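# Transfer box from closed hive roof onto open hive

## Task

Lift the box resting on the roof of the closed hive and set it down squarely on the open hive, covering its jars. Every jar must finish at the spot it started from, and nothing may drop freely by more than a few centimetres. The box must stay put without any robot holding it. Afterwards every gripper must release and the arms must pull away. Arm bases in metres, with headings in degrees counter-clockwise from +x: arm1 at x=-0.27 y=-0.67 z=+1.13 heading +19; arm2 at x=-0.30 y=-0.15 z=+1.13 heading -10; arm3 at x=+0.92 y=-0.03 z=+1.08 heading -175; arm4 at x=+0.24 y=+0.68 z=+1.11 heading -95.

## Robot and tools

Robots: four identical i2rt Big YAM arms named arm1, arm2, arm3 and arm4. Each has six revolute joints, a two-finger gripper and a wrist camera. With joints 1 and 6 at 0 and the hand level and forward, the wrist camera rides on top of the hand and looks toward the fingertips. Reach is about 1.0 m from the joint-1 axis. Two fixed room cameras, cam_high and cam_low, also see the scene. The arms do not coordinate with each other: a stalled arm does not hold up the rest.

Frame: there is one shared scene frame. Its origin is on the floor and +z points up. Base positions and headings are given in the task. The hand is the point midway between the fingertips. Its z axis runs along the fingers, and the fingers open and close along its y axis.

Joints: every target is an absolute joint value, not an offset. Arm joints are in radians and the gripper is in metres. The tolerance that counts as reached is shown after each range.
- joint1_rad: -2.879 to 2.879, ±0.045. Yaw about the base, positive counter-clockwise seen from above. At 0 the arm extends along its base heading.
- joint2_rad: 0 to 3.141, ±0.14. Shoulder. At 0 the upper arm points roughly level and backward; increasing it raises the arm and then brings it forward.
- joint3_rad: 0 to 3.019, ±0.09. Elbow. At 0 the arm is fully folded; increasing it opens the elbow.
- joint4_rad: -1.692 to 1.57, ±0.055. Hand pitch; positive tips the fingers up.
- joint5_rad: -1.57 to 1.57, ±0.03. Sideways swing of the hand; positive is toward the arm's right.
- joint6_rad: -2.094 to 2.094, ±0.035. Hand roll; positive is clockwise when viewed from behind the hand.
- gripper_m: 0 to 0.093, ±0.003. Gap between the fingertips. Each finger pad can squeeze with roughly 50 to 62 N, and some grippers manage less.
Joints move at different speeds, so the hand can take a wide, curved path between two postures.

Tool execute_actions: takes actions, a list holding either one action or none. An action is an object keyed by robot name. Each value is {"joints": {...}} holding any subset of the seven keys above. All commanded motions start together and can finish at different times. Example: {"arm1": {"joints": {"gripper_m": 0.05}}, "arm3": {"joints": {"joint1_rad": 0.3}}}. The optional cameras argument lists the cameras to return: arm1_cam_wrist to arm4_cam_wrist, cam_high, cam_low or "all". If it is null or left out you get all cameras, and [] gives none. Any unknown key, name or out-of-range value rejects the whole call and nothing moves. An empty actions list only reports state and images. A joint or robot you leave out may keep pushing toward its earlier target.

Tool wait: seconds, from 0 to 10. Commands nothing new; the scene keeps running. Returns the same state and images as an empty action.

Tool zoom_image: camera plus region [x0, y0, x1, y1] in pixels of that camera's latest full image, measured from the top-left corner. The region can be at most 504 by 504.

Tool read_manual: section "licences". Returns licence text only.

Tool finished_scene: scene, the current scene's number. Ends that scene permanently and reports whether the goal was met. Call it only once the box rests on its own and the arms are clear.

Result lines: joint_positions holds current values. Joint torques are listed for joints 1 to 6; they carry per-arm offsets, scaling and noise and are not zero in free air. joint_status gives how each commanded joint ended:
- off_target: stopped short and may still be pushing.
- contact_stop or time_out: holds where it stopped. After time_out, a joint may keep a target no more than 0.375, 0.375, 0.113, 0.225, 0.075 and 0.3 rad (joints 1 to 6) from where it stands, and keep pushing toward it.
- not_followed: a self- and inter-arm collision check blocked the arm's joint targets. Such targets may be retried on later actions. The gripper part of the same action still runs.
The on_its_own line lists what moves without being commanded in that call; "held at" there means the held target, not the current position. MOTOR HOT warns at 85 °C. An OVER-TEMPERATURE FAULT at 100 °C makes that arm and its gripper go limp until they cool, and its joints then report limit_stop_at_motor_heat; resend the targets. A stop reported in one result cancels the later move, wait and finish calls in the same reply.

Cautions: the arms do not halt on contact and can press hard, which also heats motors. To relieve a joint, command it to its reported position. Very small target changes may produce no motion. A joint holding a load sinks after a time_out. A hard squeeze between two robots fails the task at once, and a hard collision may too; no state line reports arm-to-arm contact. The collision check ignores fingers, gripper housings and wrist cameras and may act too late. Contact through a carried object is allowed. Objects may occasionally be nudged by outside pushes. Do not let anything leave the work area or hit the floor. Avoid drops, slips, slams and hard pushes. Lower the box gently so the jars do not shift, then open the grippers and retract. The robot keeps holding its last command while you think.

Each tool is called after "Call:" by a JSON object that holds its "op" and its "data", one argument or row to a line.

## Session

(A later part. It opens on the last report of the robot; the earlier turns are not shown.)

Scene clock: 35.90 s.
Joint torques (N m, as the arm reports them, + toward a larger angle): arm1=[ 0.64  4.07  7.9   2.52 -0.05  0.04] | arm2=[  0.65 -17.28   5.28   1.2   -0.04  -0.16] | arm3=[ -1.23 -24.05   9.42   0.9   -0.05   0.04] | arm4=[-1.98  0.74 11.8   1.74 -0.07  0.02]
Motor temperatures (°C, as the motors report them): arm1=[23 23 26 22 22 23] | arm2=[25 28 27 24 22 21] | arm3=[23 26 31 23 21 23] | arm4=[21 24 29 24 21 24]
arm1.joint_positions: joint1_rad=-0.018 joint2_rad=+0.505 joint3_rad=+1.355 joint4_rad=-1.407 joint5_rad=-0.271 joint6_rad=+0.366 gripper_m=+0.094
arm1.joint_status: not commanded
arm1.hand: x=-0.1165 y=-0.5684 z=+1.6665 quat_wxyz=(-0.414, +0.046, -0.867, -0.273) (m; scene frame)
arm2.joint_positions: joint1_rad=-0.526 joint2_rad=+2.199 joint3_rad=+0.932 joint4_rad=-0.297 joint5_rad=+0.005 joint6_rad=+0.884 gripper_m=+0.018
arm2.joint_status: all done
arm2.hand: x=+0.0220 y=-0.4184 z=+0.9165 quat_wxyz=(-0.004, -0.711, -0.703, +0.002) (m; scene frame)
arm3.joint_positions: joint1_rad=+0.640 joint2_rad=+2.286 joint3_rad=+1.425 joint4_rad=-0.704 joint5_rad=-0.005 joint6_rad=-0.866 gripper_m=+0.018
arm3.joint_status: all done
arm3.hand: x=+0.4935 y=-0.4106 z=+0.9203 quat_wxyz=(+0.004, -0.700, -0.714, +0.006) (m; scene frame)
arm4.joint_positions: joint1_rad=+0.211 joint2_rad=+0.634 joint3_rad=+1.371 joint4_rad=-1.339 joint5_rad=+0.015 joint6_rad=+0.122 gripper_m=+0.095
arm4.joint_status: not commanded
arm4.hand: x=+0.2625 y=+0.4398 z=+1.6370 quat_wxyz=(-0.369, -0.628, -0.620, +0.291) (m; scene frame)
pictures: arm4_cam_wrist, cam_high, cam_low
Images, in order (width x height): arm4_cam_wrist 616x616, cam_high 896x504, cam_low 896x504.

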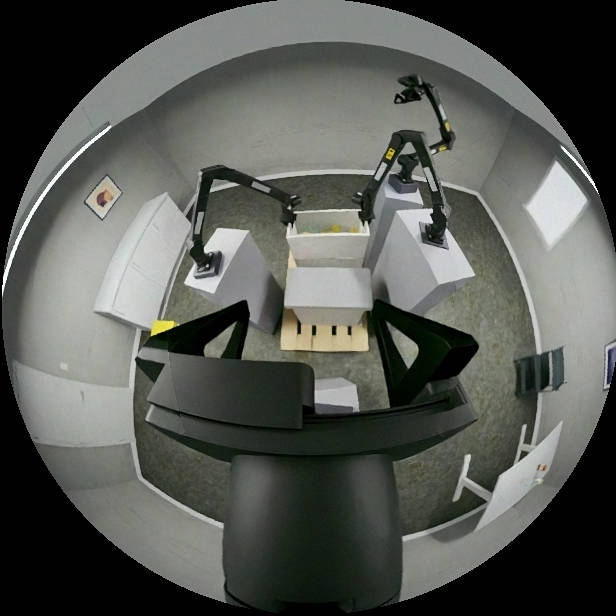

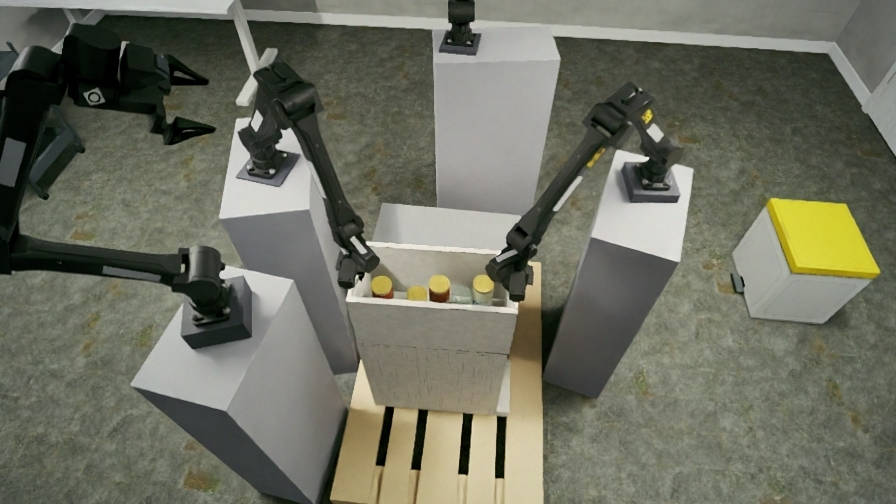

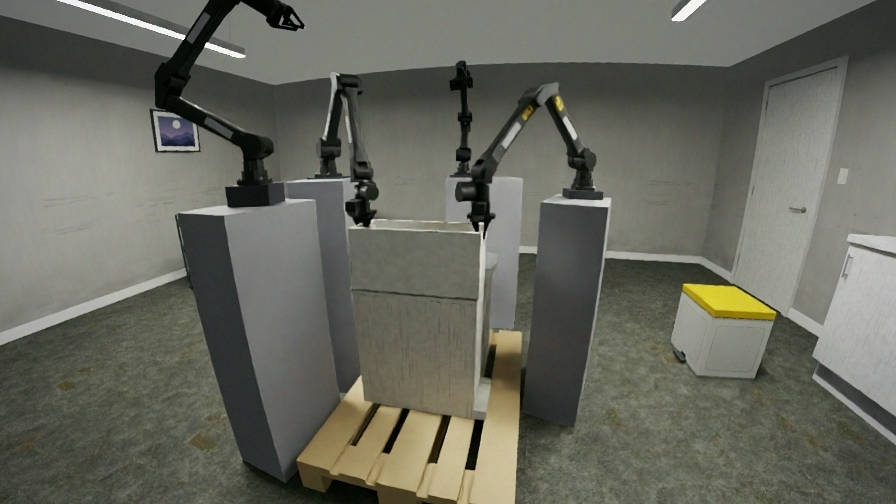

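Call:
{"op": "execute_actions", "data": {
  "actions": [
    {"arm2":{"joints":{"joint1_rad":-0.512,"joint2_rad":2.135,"joint3_rad":0.948,"joint4_rad":-0.285}},"arm3":{"joints":{"joint1_rad":0.622,"joint2_rad":2.205,"joint3_rad":1.452,"joint4_rad":-0.69}}}
  ],
  "cameras": ["arm4_cam_wrist","cam_high","cam_low"]
}}

Call:
{"op": "zoom_image", "data": {
  "camera": "cam_low",
  "region": [330, 200, 530, 340]
}}

Call:
{"op": "zoom_image", "data": {
  "camera": "cam_high",
  "region": [340, 280, 540, 400]
}}

Call:
{"op": "zoom_image", "data": {
  "camera": "arm4_cam_wrist",
  "region": [270, 190, 390, 290]
}}

Scene clock: 36.80 s.
Joint torques (N m, as the arm reports them, + toward a larger angle): arm1=[ 0.68  4.01  7.88  2.5  -0.05  0.03] | arm2=[  2.13 -18.44   4.08   0.95  -0.07  -0.17] | arm3=[ -2.2  -24.54   8.42   0.61  -0.04   0.04] | arm4=[-1.56  1.4  11.68  1.87 -0.08 -0.03]
Motor temperatures (°C, as the motors report them): arm1=[23 23 26 22 22 23] | arm2=[25 28 26 24 22 21] | arm3=[23 26 31 23 21 23] | arm4=[21 24 29 24 21 24]
arm1.joint_positions: joint1_rad=-0.018 joint2_rad=+0.505 joint3_rad=+1.355 joint4_rad=-1.407 joint5_rad=-0.271 joint6_rad=+0.366 gripper_m=+0.094
arm1.joint_status: not commanded
arm1.hand: x=-0.1165 y=-0.5684 z=+1.6665 quat_wxyz=(-0.414, +0.046, -0.867, -0.273) (m; scene frame)
arm2.joint_positions: joint1_rad=-0.525 joint2_rad=+2.199 joint3_rad=+0.932 joint4_rad=-0.297 joint5_rad=+0.004 joint6_rad=+0.884 gripper_m=+0.018
arm2.joint_status: all done
arm2.hand: x=+0.0222 y=-0.4181 z=+0.9165 quat_wxyz=(-0.004, -0.711, -0.704, +0.002) (m; scene frame)
arm3.joint_positions: joint1_rad=+0.640 joint2_rad=+2.286 joint3_rad=+1.422 joint4_rad=-0.704 joint5_rad=-0.006 joint6_rad=-0.866 gripper_m=+0.018
arm3.joint_status: all done
arm3.hand: x=+0.4945 y=-0.4099 z=+0.9197 quat_wxyz=(+0.003, -0.700, -0.714, +0.005) (m; scene frame)
arm4.joint_positions: joint1_rad=+0.211 joint2_rad=+0.634 joint3_rad=+1.371 joint4_rad=-1.339 joint5_rad=+0.015 joint6_rad=+0.122 gripper_m=+0.095
arm4.joint_status: not commanded
arm4.hand: x=+0.2625 y=+0.4398 z=+1.6370 quat_wxyz=(-0.369, -0.628, -0.620, +0.291) (m; scene frame)
pictures: arm4_cam_wrist, cam_high, cam_low
Images, in order (width x height): arm4_cam_wrist 616x616, cam_high 896x504, cam_low 896x504.

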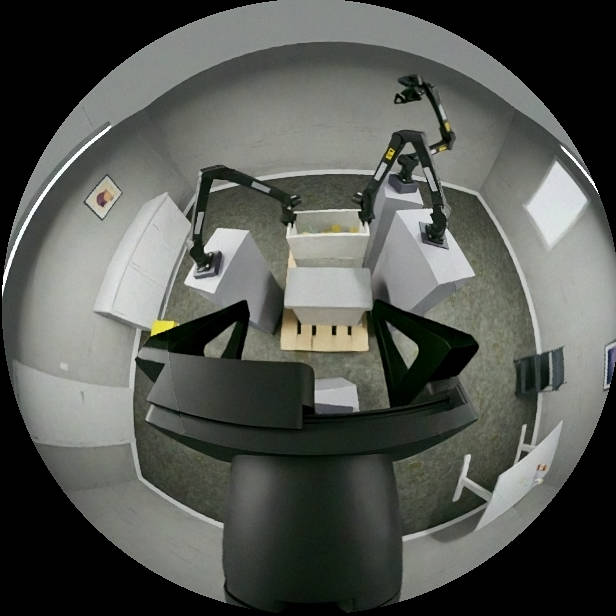

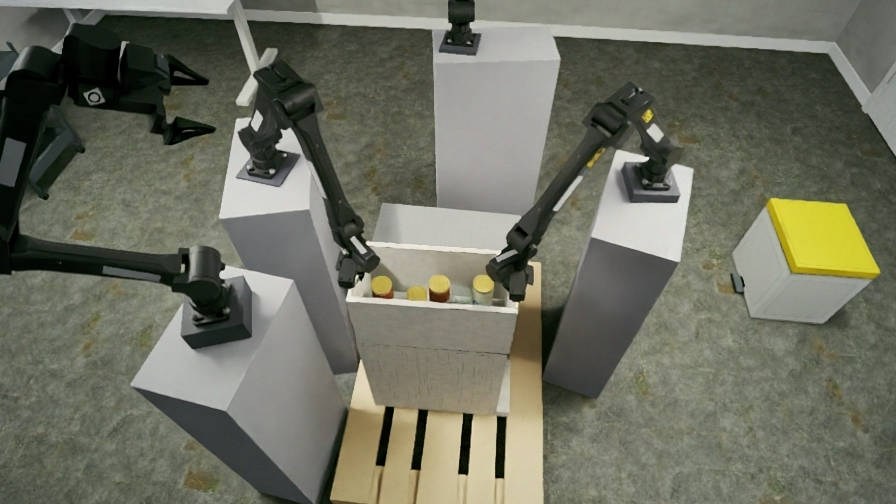

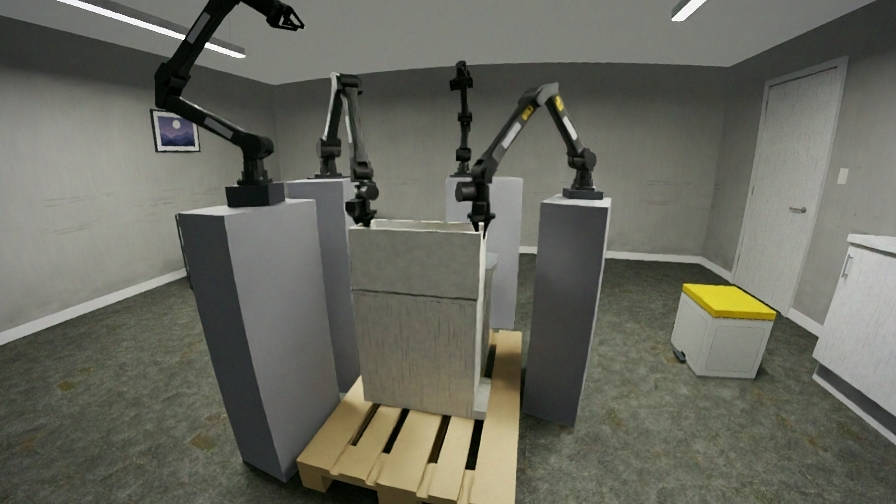

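Region (330, 200, 530, 340) of cam_low's 896x504 image, scaled by 2.520, with more detail than that image has; it fills the top 353 rows of this view, and the rest is white.

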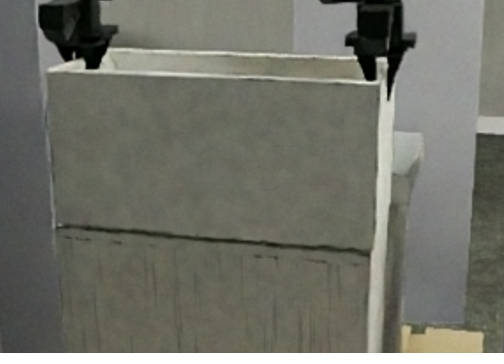

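Region (340, 280, 540, 400) of cam_high's 896x504 image, scaled by 2.520, with more detail than that image has; it fills the top 302 rows of this view, and the rest is white.

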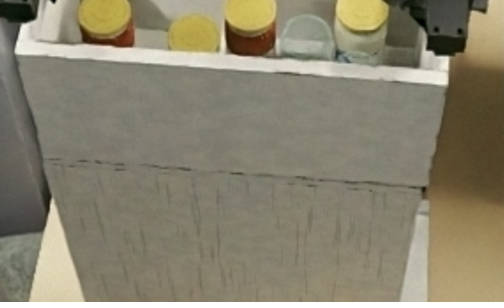

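Region (270, 190, 390, 290) of arm4_cam_wrist's 616x616 image, scaled by 4.200, with more detail than that image has.

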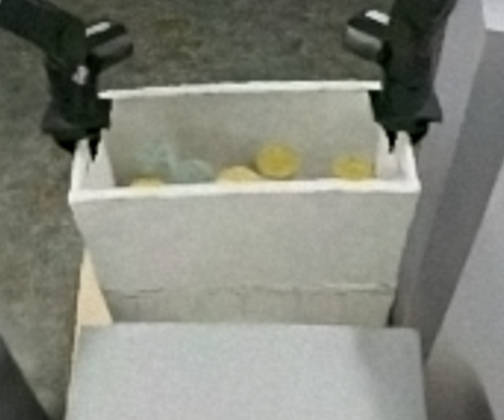

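Call:
{"op": "execute_actions", "data": {
  "actions": [
    {"arm2":{"joints":{"joint1_rad":-0.508,"joint2_rad":2.13,"joint3_rad":0.93,"joint4_rad":-0.28}},"arm3":{"joints":{"joint1_rad":0.62,"joint2_rad":2.2,"joint3_rad":1.44,"joint4_rad":-0.685}}}
  ],
  "cameras": ["arm4_cam_wrist","cam_high","cam_low"]
}}

Call:
{"op": "zoom_image", "data": {
  "camera": "cam_low",
  "region": [330, 200, 530, 340]
}}

Call:
{"op": "zoom_image", "data": {
  "camera": "cam_high",
  "region": [340, 280, 540, 400]
}}

Call:
{"op": "zoom_image", "data": {
  "camera": "arm4_cam_wrist",
  "region": [270, 190, 390, 290]
}}

Scene clock: 37.67 s.
Joint torques (N m, as the arm reports them, + toward a larger angle): arm1=[ 0.62  4.03  7.9   2.53 -0.05  0.03] | arm2=[  1.87 -18.69   3.4    0.76   0.1   -0.23] | arm3=[ -1.81 -24.81   7.89   0.63  -0.04   0.04] | arm4=[-1.41  0.99 11.67  1.76 -0.09  0.01]
Motor temperatures (°C, as the motors report them): arm1=[23 23 26 22 22 23] | arm2=[25 29 26 24 22 21] | arm3=[23 26 31 23 21 23] | arm4=[21 24 29 24 21 24]
arm1.joint_positions: joint1_rad=-0.018 joint2_rad=+0.505 joint3_rad=+1.355 joint4_rad=-1.407 joint5_rad=-0.271 joint6_rad=+0.366 gripper_m=+0.094
arm1.joint_status: not commanded
arm1.hand: x=-0.1165 y=-0.5684 z=+1.6665 quat_wxyz=(-0.414, +0.046, -0.867, -0.273) (m; scene frame)
arm2.joint_positions: joint1_rad=-0.518 joint2_rad=+2.198 joint3_rad=+0.921 joint4_rad=-0.288 joint5_rad=+0.000 joint6_rad=+0.889 gripper_m=+0.018
arm2.joint_status: all done
arm2.hand: x=+0.0209 y=-0.4124 z=+0.9155 quat_wxyz=(-0.003, -0.710, -0.704, +0.000) (m; scene frame)
arm3.joint_positions: joint1_rad=+0.634 joint2_rad=+2.285 joint3_rad=+1.416 joint4_rad=-0.699 joint5_rad=-0.006 joint6_rad=-0.866 gripper_m=+0.018
arm3.joint_status: all done
arm3.hand: x=+0.4936 y=-0.4063 z=+0.9185 quat_wxyz=(+0.003, -0.702, -0.712, +0.005) (m; scene frame)
arm4.joint_positions: joint1_rad=+0.211 joint2_rad=+0.634 joint3_rad=+1.371 joint4_rad=-1.339 joint5_rad=+0.015 joint6_rad=+0.122 gripper_m=+0.095
arm4.joint_status: not commanded
arm4.hand: x=+0.2625 y=+0.4398 z=+1.6370 quat_wxyz=(-0.369, -0.628, -0.620, +0.291) (m; scene frame)
pictures: arm4_cam_wrist, cam_high, cam_low
Images, in order (width x height): arm4_cam_wrist 616x616, cam_high 896x504, cam_low 896x504.

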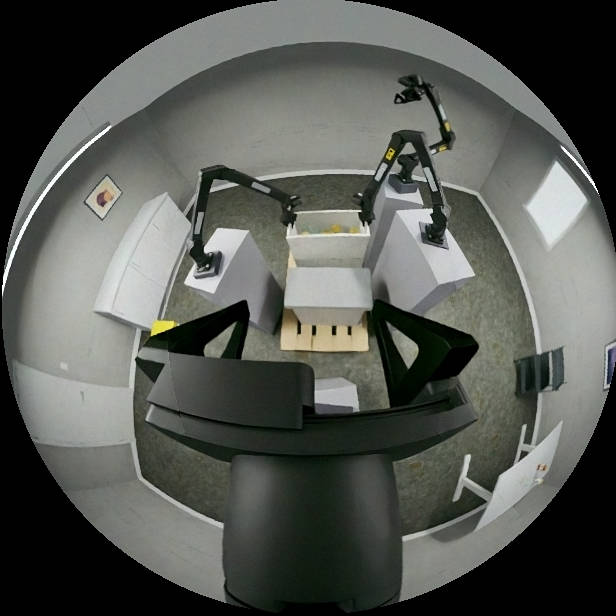

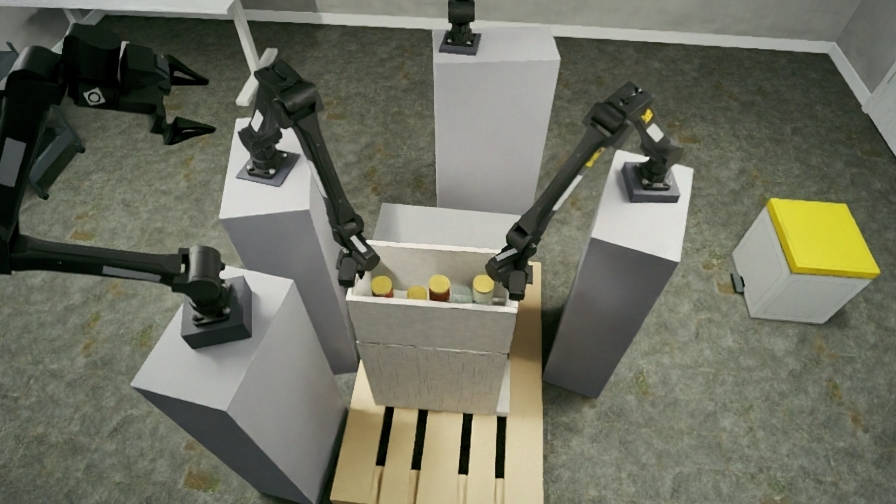

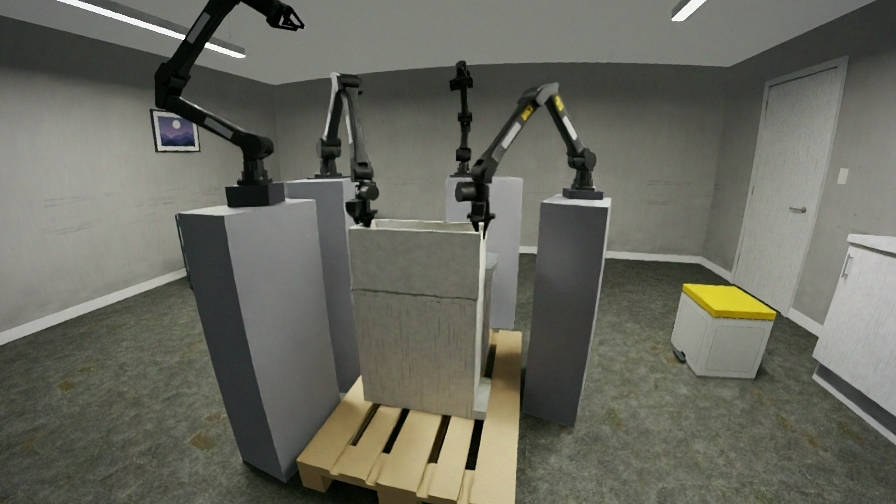

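Region (330, 200, 530, 340) of cam_low's 896x504 image, scaled by 2.520, with more detail than that image has; it fills the top 353 rows of this view, and the rest is white.

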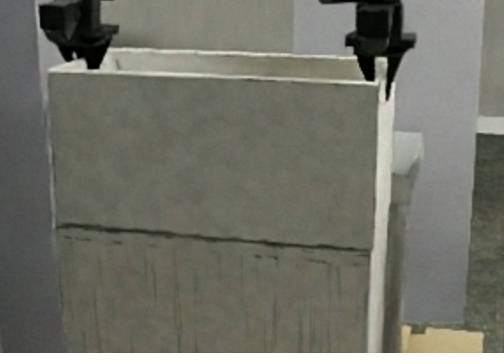

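Region (340, 280, 540, 400) of cam_high's 896x504 image, scaled by 2.520, with more detail than that image has; it fills the top 302 rows of this view, and the rest is white.

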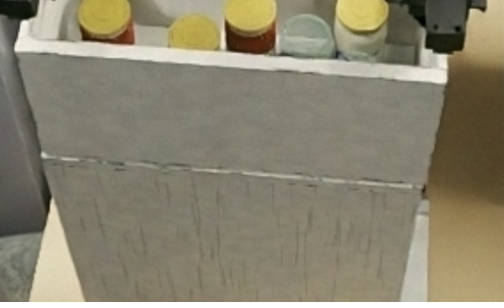

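Region (270, 190, 390, 290) of arm4_cam_wrist's 616x616 image, scaled by 4.200, with more detail than that image has.

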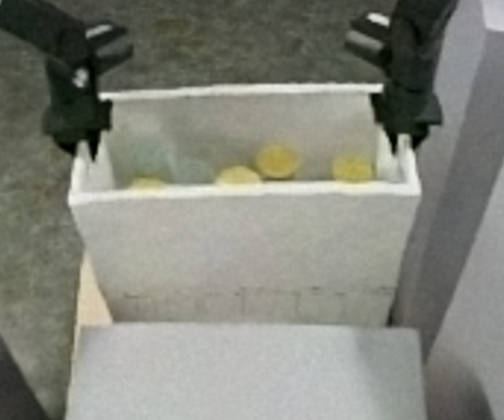

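Call:
{"op": "execute_actions", "data": {
  "actions": [
    {"arm2":{"joints":{"joint1_rad":-0.52,"joint2_rad":2.2,"joint3_rad":0.94,"joint4_rad":-0.27,"joint6_rad":0.889}},"arm3":{"joints":{"joint1_rad":0.636,"joint2_rad":2.282,"joint3_rad":1.445,"joint4_rad":-0.685}}}
  ],
  "cameras": ["cam_high","cam_low"]
}}

Call:
{"op": "zoom_image", "data": {
  "camera": "cam_low",
  "region": [330, 200, 530, 340]
}}

Call:
{"op": "zoom_image", "data": {
  "camera": "cam_high",
  "region": [340, 280, 540, 400]
}}

Scene clock: 38.63 s.
Joint torques (N m, as the arm reports them, + toward a larger angle): arm1=[ 0.67  3.97  7.91  2.53 -0.05  0.03] | arm2=[  1.01 -14.37   4.13   0.67   0.1   -0.15] | arm3=[ -0.56 -19.73   8.27   0.31  -0.06   0.04] | arm4=[-1.48  1.22 11.72  1.92 -0.1  -0.01]
Motor temperatures (°C, as the motors report them): arm1=[23 23 26 22 22 23] | arm2=[25 29 26 24 22 21] | arm3=[23 26 30 23 21 23] | arm4=[21 24 29 24 21 24]
arm1.joint_positions: joint1_rad=-0.018 joint2_rad=+0.505 joint3_rad=+1.355 joint4_rad=-1.407 joint5_rad=-0.271 joint6_rad=+0.366 gripper_m=+0.094
arm1.joint_status: not commanded
arm1.hand: x=-0.1165 y=-0.5684 z=+1.6665 quat_wxyz=(-0.414, +0.046, -0.867, -0.273) (m; scene frame)
arm2.joint_positions: joint1_rad=-0.520 joint2_rad=+2.209 joint3_rad=+0.922 joint4_rad=-0.276 joint5_rad=+0.000 joint6_rad=+0.890 gripper_m=+0.018
arm2.joint_status: all done
arm2.hand: x=+0.0206 y=-0.4132 z=+0.9115 quat_wxyz=(-0.004, -0.711, -0.703, +0.000) (m; scene frame)
arm3.joint_positions: joint1_rad=+0.636 joint2_rad=+2.293 joint3_rad=+1.416 joint4_rad=-0.693 joint5_rad=-0.005 joint6_rad=-0.866 gripper_m=+0.018
arm3.joint_status: all done
arm3.hand: x=+0.4948 y=-0.4067 z=+0.9143 quat_wxyz=(+0.004, -0.701, -0.713, +0.004) (m; scene frame)
arm4.joint_positions: joint1_rad=+0.211 joint2_rad=+0.634 joint3_rad=+1.371 joint4_rad=-1.339 joint5_rad=+0.015 joint6_rad=+0.122 gripper_m=+0.095
arm4.joint_status: not commanded
arm4.hand: x=+0.2625 y=+0.4398 z=+1.6370 quat_wxyz=(-0.369, -0.628, -0.620, +0.291) (m; scene frame)
pictures: cam_high, cam_low
Images, in order (width x height): cam_high 896x504, cam_low 896x504.

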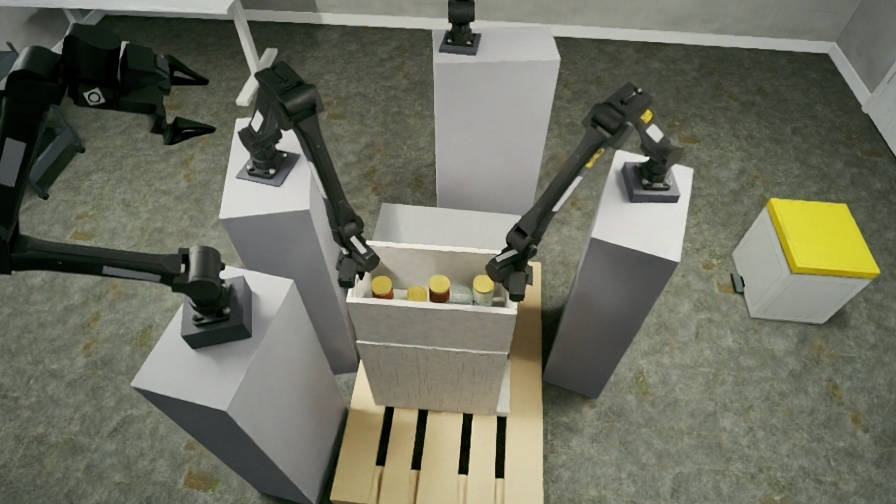

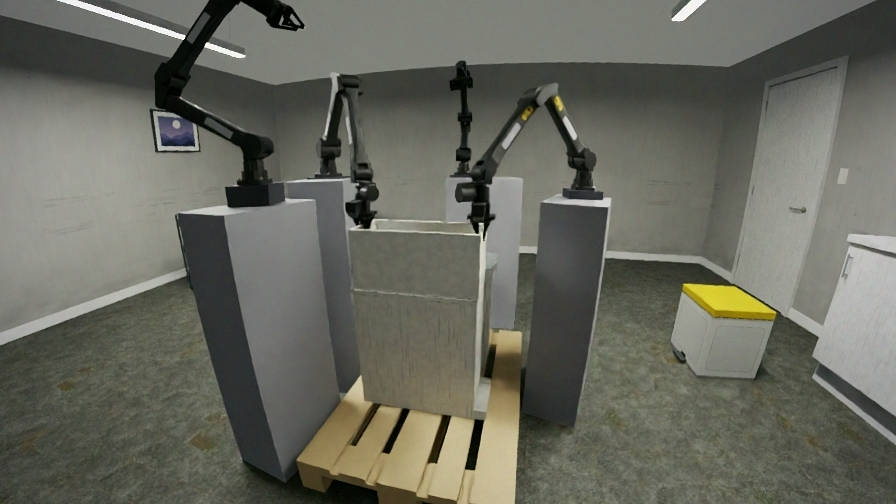

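Region (330, 200, 530, 340) of cam_low's 896x504 image, scaled by 2.520, with more detail than that image has; it fills the top 353 rows of this view, and the rest is white.

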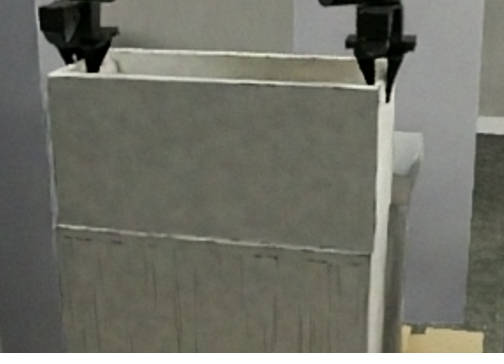

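Region (340, 280, 540, 400) of cam_high's 896x504 image, scaled by 2.520, with more detail than that image has; it fills the top 302 rows of this view, and the rest is white.

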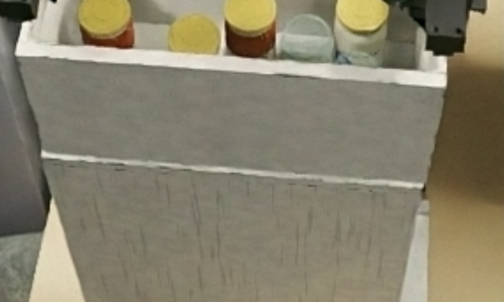

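Call:
{"op": "execute_actions", "data": {
  "actions": [
    {"arm2":{"joints":{"joint1_rad":-0.528,"joint2_rad":2.165,"joint3_rad":0.975,"joint4_rad":-0.275}},"arm3":{"joints":{"joint1_rad":0.644,"joint2_rad":2.235,"joint3_rad":1.49,"joint4_rad":-0.69}}}
  ],
  "cameras": ["cam_high"]
}}

Call:
{"op": "zoom_image", "data": {
  "camera": "cam_high",
  "region": [340, 280, 540, 400]
}}

Scene clock: 39.47 s.
Joint torques (N m, as the arm reports them, + toward a larger angle): arm1=[ 0.65  3.96  7.9   2.51 -0.05  0.04] | arm2=[  0.35 -16.95   6.86   0.53   0.18  -0.15] | arm3=[  0.09 -22.97  11.74   0.16  -0.1    0.04] | arm4=[-2.18  1.23 11.49  1.75 -0.09 -0.03]
Motor temperatures (°C, as the motors report them): arm1=[23 23 26 22 22 23] | arm2=[25 29 26 24 22 21] | arm3=[23 26 30 23 21 23] | arm4=[21 24 29 24 21 24]
arm1.joint_positions: joint1_rad=-0.018 joint2_rad=+0.505 joint3_rad=+1.355 joint4_rad=-1.407 joint5_rad=-0.271 joint6_rad=+0.366 gripper_m=+0.094
arm1.joint_status: not commanded
arm1.hand: x=-0.1165 y=-0.5684 z=+1.6665 quat_wxyz=(-0.414, +0.046, -0.867, -0.273) (m; scene frame)
arm2.joint_positions: joint1_rad=-0.522 joint2_rad=+2.209 joint3_rad=+0.925 joint4_rad=-0.279 joint5_rad=-0.002 joint6_rad=+0.890 gripper_m=+0.018
arm2.joint_status: all done
arm2.hand: x=+0.0212 y=-0.4141 z=+0.9120 quat_wxyz=(-0.004, -0.712, -0.703, -0.001) (m; scene frame)
arm3.joint_positions: joint1_rad=+0.637 joint2_rad=+2.293 joint3_rad=+1.419 joint4_rad=-0.694 joint5_rad=-0.004 joint6_rad=-0.865 gripper_m=+0.018
arm3.joint_status: all done
arm3.hand: x=+0.4942 y=-0.4073 z=+0.9149 quat_wxyz=(+0.004, -0.701, -0.713, +0.005) (m; scene frame)
arm4.joint_positions: joint1_rad=+0.211 joint2_rad=+0.634 joint3_rad=+1.371 joint4_rad=-1.339 joint5_rad=+0.015 joint6_rad=+0.122 gripper_m=+0.095
arm4.joint_status: not commanded
arm4.hand: x=+0.2625 y=+0.4398 z=+1.6370 quat_wxyz=(-0.369, -0.628, -0.620, +0.291) (m; scene frame)
pictures: cam_high
Images, in order (width x height): cam_high 896x504.

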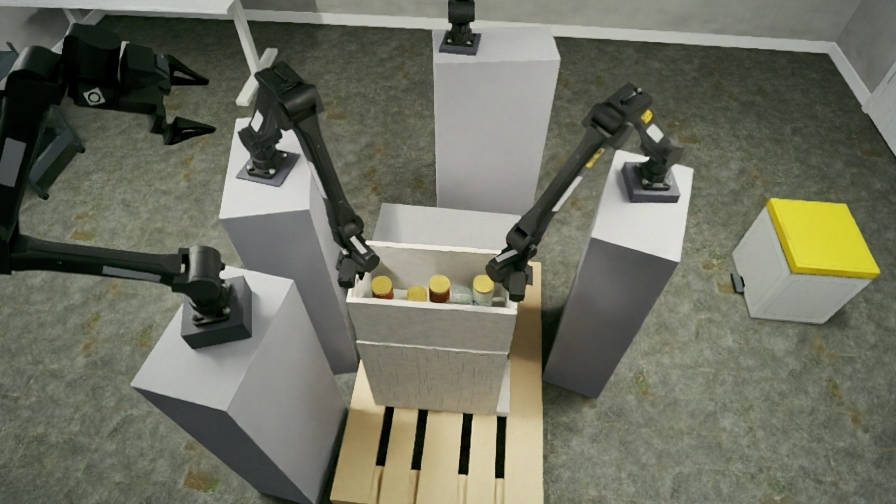

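Region (340, 280, 540, 400) of cam_high's 896x504 image, scaled by 2.520, with more detail than that image has; it fills the top 302 rows of this view, and the rest is white.

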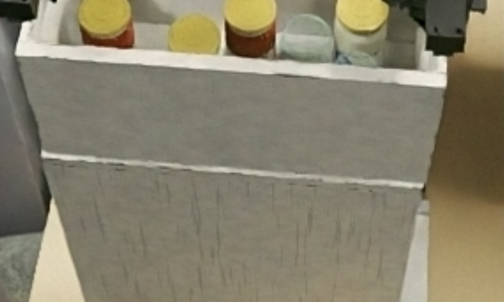

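Call:
{"op": "execute_actions", "data": {
  "actions": [
    {"arm2":{"joints":{"joint1_rad":-0.534,"joint2_rad":2.16,"joint3_rad":0.988,"joint4_rad":-0.278}},"arm3":{"joints":{"joint1_rad":0.65,"joint2_rad":2.225,"joint3_rad":1.503,"joint4_rad":-0.693}}}
  ],
  "cameras": ["cam_high"]
}}

Call:
{"op": "zoom_image", "data": {
  "camera": "cam_high",
  "region": [340, 280, 540, 400]
}}

Scene clock: 40.30 s.
Joint torques (N m, as the arm reports them, + toward a larger angle): arm1=[ 0.71  4.12  7.88  2.5  -0.05  0.04] | arm2=[  0.59 -17.5    7.03   0.62   0.13  -0.07] | arm3=[ -0.04 -23.69  12.54   0.12  -0.15   0.03] | arm4=[-1.79  1.15 11.76  1.78 -0.07 -0.01]
Motor temperatures (°C, as the motors report them): arm1=[23 23 26 22 22 23] | arm2=[25 29 26 24 22 21] | arm3=[23 26 30 23 21 23] | arm4=[21 24 29 24 21 24]
arm1.joint_positions: joint1_rad=-0.018 joint2_rad=+0.505 joint3_rad=+1.355 joint4_rad=-1.407 joint5_rad=-0.271 joint6_rad=+0.366 gripper_m=+0.094
arm1.joint_status: not commanded
arm1.hand: x=-0.1165 y=-0.5684 z=+1.6665 quat_wxyz=(-0.414, +0.046, -0.867, -0.273) (m; scene frame)
arm2.joint_positions: joint1_rad=-0.530 joint2_rad=+2.209 joint3_rad=+0.937 joint4_rad=-0.283 joint5_rad=+0.000 joint6_rad=+0.881 gripper_m=+0.018
arm2.joint_status: all done
arm2.hand: x=+0.0238 y=-0.4211 z=+0.9132 quat_wxyz=(-0.008, -0.711, -0.703, -0.001) (m; scene frame)
arm3.joint_positions: joint1_rad=+0.644 joint2_rad=+2.293 joint3_rad=+1.422 joint4_rad=-0.697 joint5_rad=-0.002 joint6_rad=-0.865 gripper_m=+0.018
arm3.joint_status: all done
arm3.hand: x=+0.4960 y=-0.4112 z=+0.9157 quat_wxyz=(+0.005, -0.699, -0.715, +0.005) (m; scene frame)
arm4.joint_positions: joint1_rad=+0.211 joint2_rad=+0.634 joint3_rad=+1.371 joint4_rad=-1.339 joint5_rad=+0.015 joint6_rad=+0.122 gripper_m=+0.095
arm4.joint_status: not commanded
arm4.hand: x=+0.2625 y=+0.4398 z=+1.6370 quat_wxyz=(-0.369, -0.628, -0.620, +0.291) (m; scene frame)
pictures: cam_high
Images, in order (width x height): cam_high 896x504.

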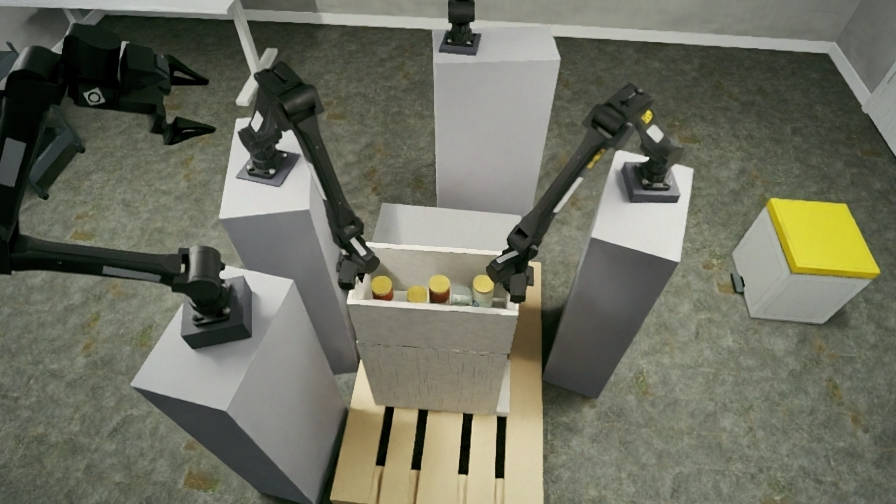

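Region (340, 280, 540, 400) of cam_high's 896x504 image, scaled by 2.520, with more detail than that image has; it fills the top 302 rows of this view, and the rest is white.

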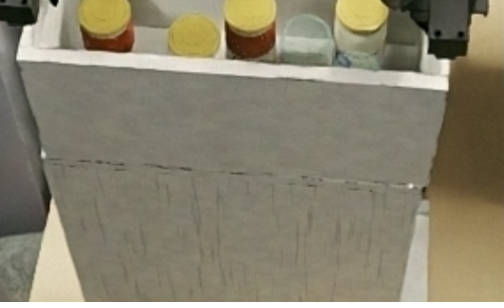

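Call:
{"op": "execute_actions", "data": {
  "actions": [
    {"arm2":{"joints":{"joint1_rad":-0.53,"joint2_rad":2.205,"joint3_rad":0.945,"joint4_rad":-0.28,"joint6_rad":0.881}},"arm3":{"joints":{"joint1_rad":0.644,"joint2_rad":2.285,"joint3_rad":1.44,"joint4_rad":-0.693,"joint5_rad":-0.002}}}
  ],
  "cameras": []
}}

Call:
{"op": "execute_actions", "data": {
  "actions": [
    {"arm2":{"joints":{"gripper_m":0.055}},"arm3":{"joints":{"gripper_m":0.055}}}
  ],
  "cameras": ["cam_high","cam_low","arm2_cam_wrist","arm3_cam_wrist"]
}}

Call:
{"op": "zoom_image", "data": {
  "camera": "cam_high",
  "region": [340, 280, 540, 400]
}}

Scene clock: 41.13 s.
Joint torques (N m, as the arm reports them, + toward a larger angle): arm1=[ 0.69  4.03  7.88  2.51 -0.05  0.04] | arm2=[  0.96 -14.49   3.37   0.51   0.13  -0.13] | arm3=[ -0.57 -19.73   7.41   0.13  -0.07   0.03] | arm4=[-2.02  1.34 11.63  1.72 -0.06  0.05]
Motor temperatures (°C, as the motors report them): arm1=[23 23 26 22 22 23] | arm2=[25 29 26 24 22 21] | arm3=[23 26 30 23 21 23] | arm4=[21 24 29 24 21 24]
arm1.joint_positions: joint1_rad=-0.018 joint2_rad=+0.505 joint3_rad=+1.355 joint4_rad=-1.407 joint5_rad=-0.271 joint6_rad=+0.366 gripper_m=+0.094
arm1.joint_status: not commanded
arm1.hand: x=-0.1165 y=-0.5684 z=+1.6665 quat_wxyz=(-0.414, +0.046, -0.867, -0.273) (m; scene frame)
arm2.joint_positions: joint1_rad=-0.530 joint2_rad=+2.212 joint3_rad=+0.937 joint4_rad=-0.283 joint5_rad=+0.000 joint6_rad=+0.879 gripper_m=+0.018
arm2.joint_status: all done
arm2.hand: x=+0.0230 y=-0.4204 z=+0.9120 quat_wxyz=(-0.007, -0.711, -0.703, +0.000) (m; scene frame)
arm3.joint_positions: joint1_rad=+0.644 joint2_rad=+2.294 joint3_rad=+1.422 joint4_rad=-0.697 joint5_rad=-0.002 joint6_rad=-0.865 gripper_m=+0.018
arm3.joint_status: all done
arm3.hand: x=+0.4963 y=-0.4108 z=+0.9148 quat_wxyz=(+0.005, -0.699, -0.715, +0.004) (m; scene frame)
arm4.joint_positions: joint1_rad=+0.211 joint2_rad=+0.634 joint3_rad=+1.371 joint4_rad=-1.339 joint5_rad=+0.015 joint6_rad=+0.122 gripper_m=+0.095
arm4.joint_status: not commanded
arm4.hand: x=+0.2625 y=+0.4398 z=+1.6370 quat_wxyz=(-0.369, -0.628, -0.620, +0.291) (m; scene frame)
pictures: none
No camera images: the call's "cameras" was empty. Leave "cameras" out to get every camera's image.

Scene clock: 41.73 s.
Joint torques (N m, as the arm reports them, + toward a larger angle): arm1=[ 0.63  4.08  7.87  2.5  -0.04  0.03] | arm2=[  1.14 -13.94   3.48   0.54   0.12  -0.12] | arm3=[ -0.61 -19.5    7.45   0.15  -0.07   0.03] | arm4=[-2.22  0.92 11.74  1.92 -0.1   0.01]
Motor temperatures (°C, as the motors report them): arm1=[23 23 26 22 22 23] | arm2=[25 29 26 24 22 21] | arm3=[23 26 30 23 21 23] | arm4=[21 24 29 24 21 24]
arm1.joint_positions: joint1_rad=-0.018 joint2_rad=+0.505 joint3_rad=+1.355 joint4_rad=-1.407 joint5_rad=-0.271 joint6_rad=+0.366 gripper_m=+0.094
arm1.joint_status: not commanded
arm1.hand: x=-0.1165 y=-0.5684 z=+1.6665 quat_wxyz=(-0.414, +0.046, -0.867, -0.273) (m; scene frame)
arm2.joint_positions: joint1_rad=-0.530 joint2_rad=+2.205 joint3_rad=+0.938 joint4_rad=-0.283 joint5_rad=+0.000 joint6_rad=+0.879 gripper_m=+0.055
arm2.joint_status: all done
arm2.hand: x=+0.0250 y=-0.4221 z=+0.9147 quat_wxyz=(-0.010, -0.711, -0.703, -0.001) (m; scene frame)
arm3.joint_positions: joint1_rad=+0.644 joint2_rad=+2.292 joint3_rad=+1.422 joint4_rad=-0.697 joint5_rad=-0.002 joint6_rad=-0.865 gripper_m=+0.055
arm3.joint_status: all done
arm3.hand: x=+0.4958 y=-0.4113 z=+0.9161 quat_wxyz=(+0.005, -0.699, -0.715, +0.005) (m; scene frame)
arm4.joint_positions: joint1_rad=+0.211 joint2_rad=+0.634 joint3_rad=+1.371 joint4_rad=-1.339 joint5_rad=+0.015 joint6_rad=+0.122 gripper_m=+0.095
arm4.joint_status: not commanded
arm4.hand: x=+0.2625 y=+0.4398 z=+1.6370 quat_wxyz=(-0.369, -0.628, -0.620, +0.291) (m; scene frame)
pictures: arm2_cam_wrist, arm3_cam_wrist, cam_high, cam_low
Images, in order (width x height): arm2_cam_wrist 616x616, arm3_cam_wrist 616x616, cam_high 896x504, cam_low 896x504.

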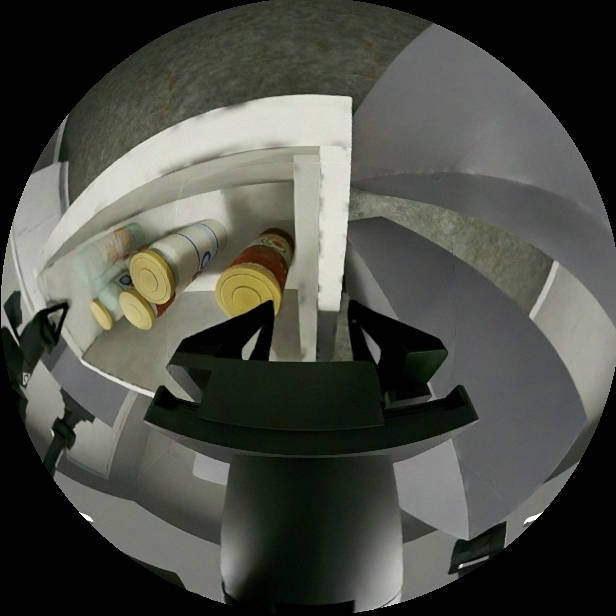

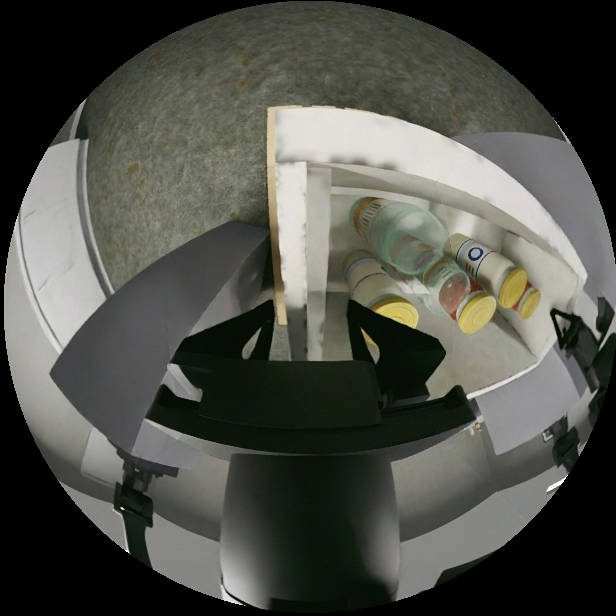

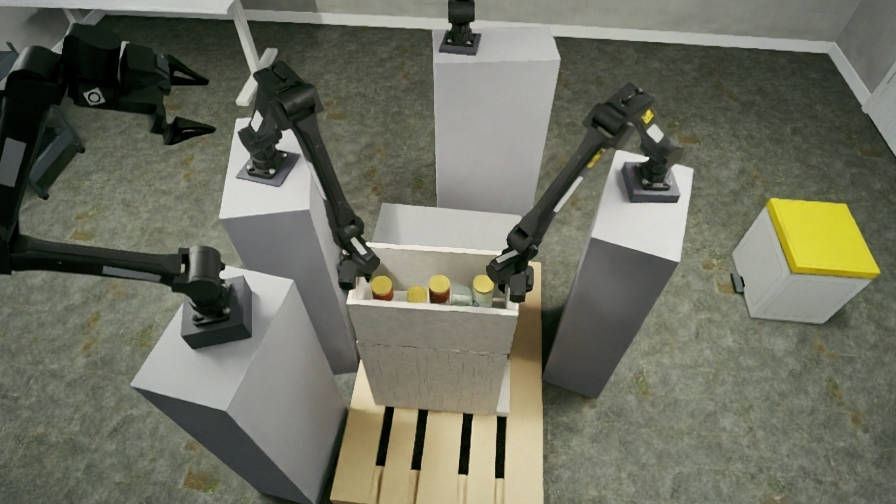

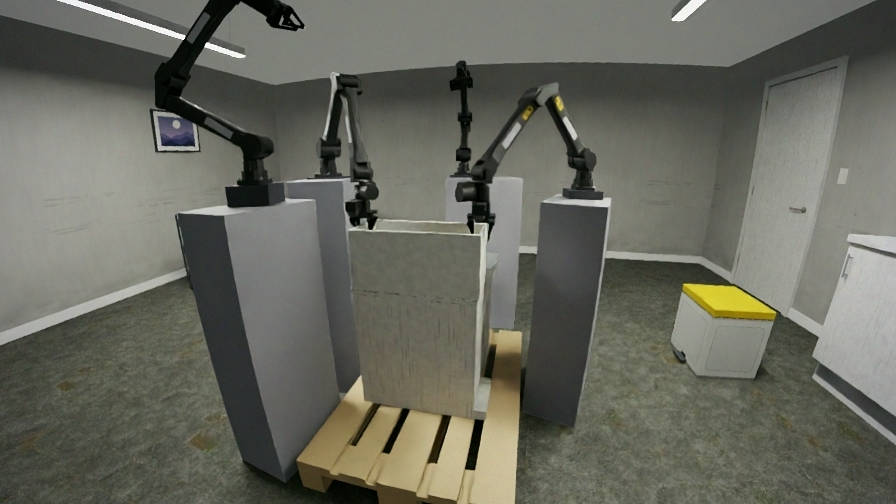

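Region (340, 280, 540, 400) of cam_high's 896x504 image, scaled by 2.520, with more detail than that image has; it fills the top 302 rows of this view, and the rest is white.

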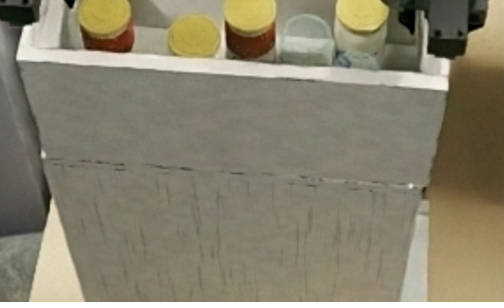

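Call:
{"op": "execute_actions", "data": {
  "actions": [
    {"arm2":{"joints":{"joint2_rad":2.03,"joint3_rad":0.915,"joint4_rad":-0.46}},"arm3":{"joints":{"joint2_rad":2.16,"joint3_rad":1.41,"joint4_rad":-0.815}}}
  ],
  "cameras": []
}}

Call:
{"op": "execute_actions", "data": {
  "actions": [
    {"arm2":{"joints":{"joint2_rad":1.3,"joint4_rad":-1.0}},"arm3":{"joints":{"joint2_rad":1.4,"joint4_rad":-1.4}}}
  ],
  "cameras": ["cam_high","cam_low"]
}}

Call:
{"op": "zoom_image", "data": {
  "camera": "cam_high",
  "region": [330, 220, 550, 400]
}}

Scene clock: 43.03 s.
Joint torques (N m, as the arm reports them, + toward a larger angle): arm1=[ 0.66  4.    7.88  2.5  -0.05  0.04] | arm2=[  0.93 -11.65   4.6   -0.09   0.13  -0.12] | arm3=[ -0.59 -17.31   7.71  -0.4   -0.07   0.03] | arm4=[-2.05  0.98 11.8   1.77 -0.12  0.02]
Motor temperatures (°C, as the motors report them): arm1=[23 23 26 22 22 23] | arm2=[25 29 26 24 22 21] | arm3=[23 26 30 23 21 23] | arm4=[21 24 29 24 21 24]
arm1.joint_positions: joint1_rad=-0.018 joint2_rad=+0.505 joint3_rad=+1.355 joint4_rad=-1.407 joint5_rad=-0.271 joint6_rad=+0.366 gripper_m=+0.094
arm1.joint_status: not commanded
arm1.hand: x=-0.1165 y=-0.5684 z=+1.6665 quat_wxyz=(-0.414, +0.046, -0.867, -0.273) (m; scene frame)
arm2.joint_positions: joint1_rad=-0.530 joint2_rad=+2.009 joint3_rad=+0.911 joint4_rad=-0.450 joint5_rad=+0.000 joint6_rad=+0.879 gripper_m=+0.055
arm2.joint_status: all done
arm2.hand: x=+0.0276 y=-0.4242 z=+0.9885 quat_wxyz=(-0.012, -0.711, -0.703, -0.001) (m; scene frame)
arm3.joint_positions: joint1_rad=+0.644 joint2_rad=+2.143 joint3_rad=+1.400 joint4_rad=-0.807 joint5_rad=-0.002 joint6_rad=-0.865 gripper_m=+0.055
arm3.joint_status: all done
arm3.hand: x=+0.4967 y=-0.4117 z=+0.9919 quat_wxyz=(+0.006, -0.699, -0.715, +0.014) (m; scene frame)
arm4.joint_positions: joint1_rad=+0.211 joint2_rad=+0.634 joint3_rad=+1.371 joint4_rad=-1.339 joint5_rad=+0.015 joint6_rad=+0.122 gripper_m=+0.095
arm4.joint_status: not commanded
arm4.hand: x=+0.2625 y=+0.4398 z=+1.6370 quat_wxyz=(-0.369, -0.628, -0.620, +0.291) (m; scene frame)
pictures: none
No camera images: the call's "cameras" was empty. Leave "cameras" out to get every camera's image.

Scene clock: 44.63 s.
Joint torques (N m, as the arm reports them, + toward a larger angle): arm1=[ 0.63  3.95  7.91  2.52 -0.04  0.04] | arm2=[ 0.99 -6.77  9.74  0.29  0.13 -0.14] | arm3=[ -0.45 -10.92  11.03   0.03  -0.07   0.05] | arm4=[-1.93  1.38 11.72  1.84 -0.09  0.  ]
Motor temperatures (°C, as the motors report them): arm1=[23 23 26 22 22 23] | arm2=[25 28 26 24 22 21] | arm3=[23 26 30 23 21 23] | arm4=[21 24 29 24 21 24]
arm1.joint_positions: joint1_rad=-0.018 joint2_rad=+0.505 joint3_rad=+1.355 joint4_rad=-1.407 joint5_rad=-0.271 joint6_rad=+0.366 gripper_m=+0.094
arm1.joint_status: not commanded
arm1.hand: x=-0.1165 y=-0.5684 z=+1.6665 quat_wxyz=(-0.414, +0.046, -0.867, -0.273) (m; scene frame)
arm2.joint_positions: joint1_rad=-0.530 joint2_rad=+1.289 joint3_rad=+0.911 joint4_rad=-0.990 joint5_rad=+0.000 joint6_rad=+0.879 gripper_m=+0.055
arm2.joint_status: all done
arm2.hand: x=-0.0007 y=-0.4000 z=+1.2614 quat_wxyz=(-0.101, -0.707, -0.700, -0.009) (m; scene frame)
arm3.joint_positions: joint1_rad=+0.644 joint2_rad=+1.398 joint3_rad=+1.394 joint4_rad=-1.393 joint5_rad=-0.002 joint6_rad=-0.865 gripper_m=+0.055
arm3.joint_status: all done
arm3.hand: x=+0.5926 y=-0.3318 z=+1.3549 quat_wxyz=(+0.011, -0.696, -0.713, +0.090) (m; scene frame)
arm4.joint_positions: joint1_rad=+0.211 joint2_rad=+0.634 joint3_rad=+1.371 joint4_rad=-1.339 joint5_rad=+0.015 joint6_rad=+0.122 gripper_m=+0.095
arm4.joint_status: not commanded
arm4.hand: x=+0.2625 y=+0.4398 z=+1.6370 quat_wxyz=(-0.369, -0.628, -0.620, +0.291) (m; scene frame)
pictures: cam_high, cam_low
Images, in order (width x height): cam_high 896x504, cam_low 896x504.

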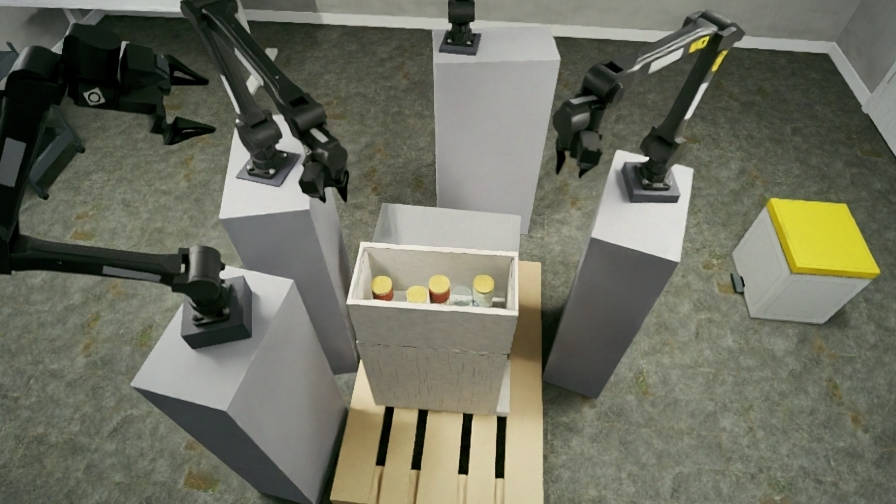

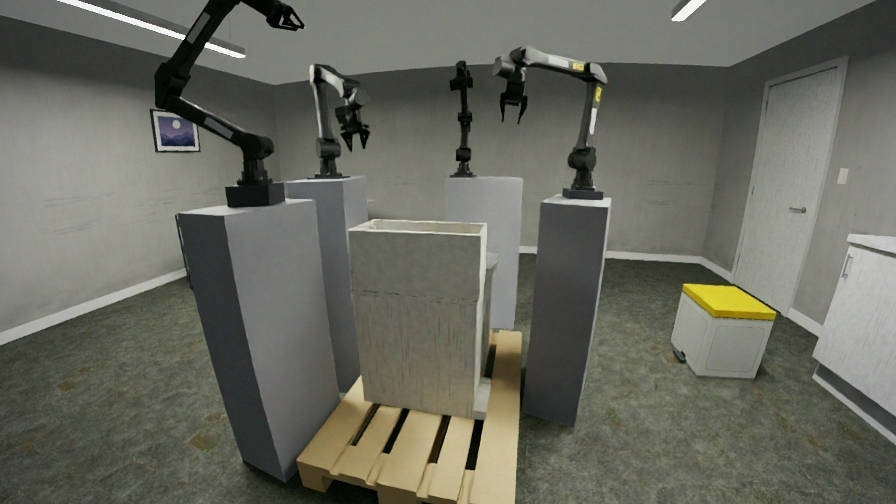

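Region (330, 220, 550, 400) of cam_high's 896x504 image, scaled by 2.291, with more detail than that image has; it fills the top 412 rows of this view, and the rest is white.

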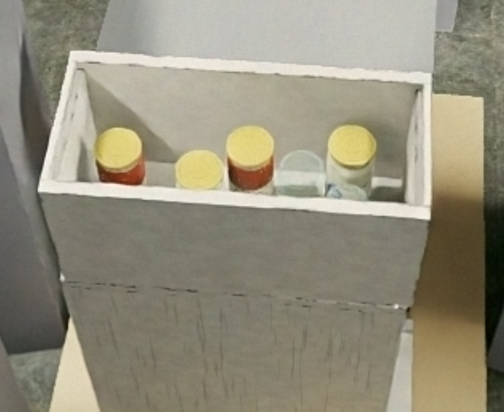

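The jar lids sit at the same pixel positions as at the start, and the box is flush with the hive.

Call:
{"op": "finished_scene", "data": {
  "scene": 1
}}

The scene is finished: the task was done.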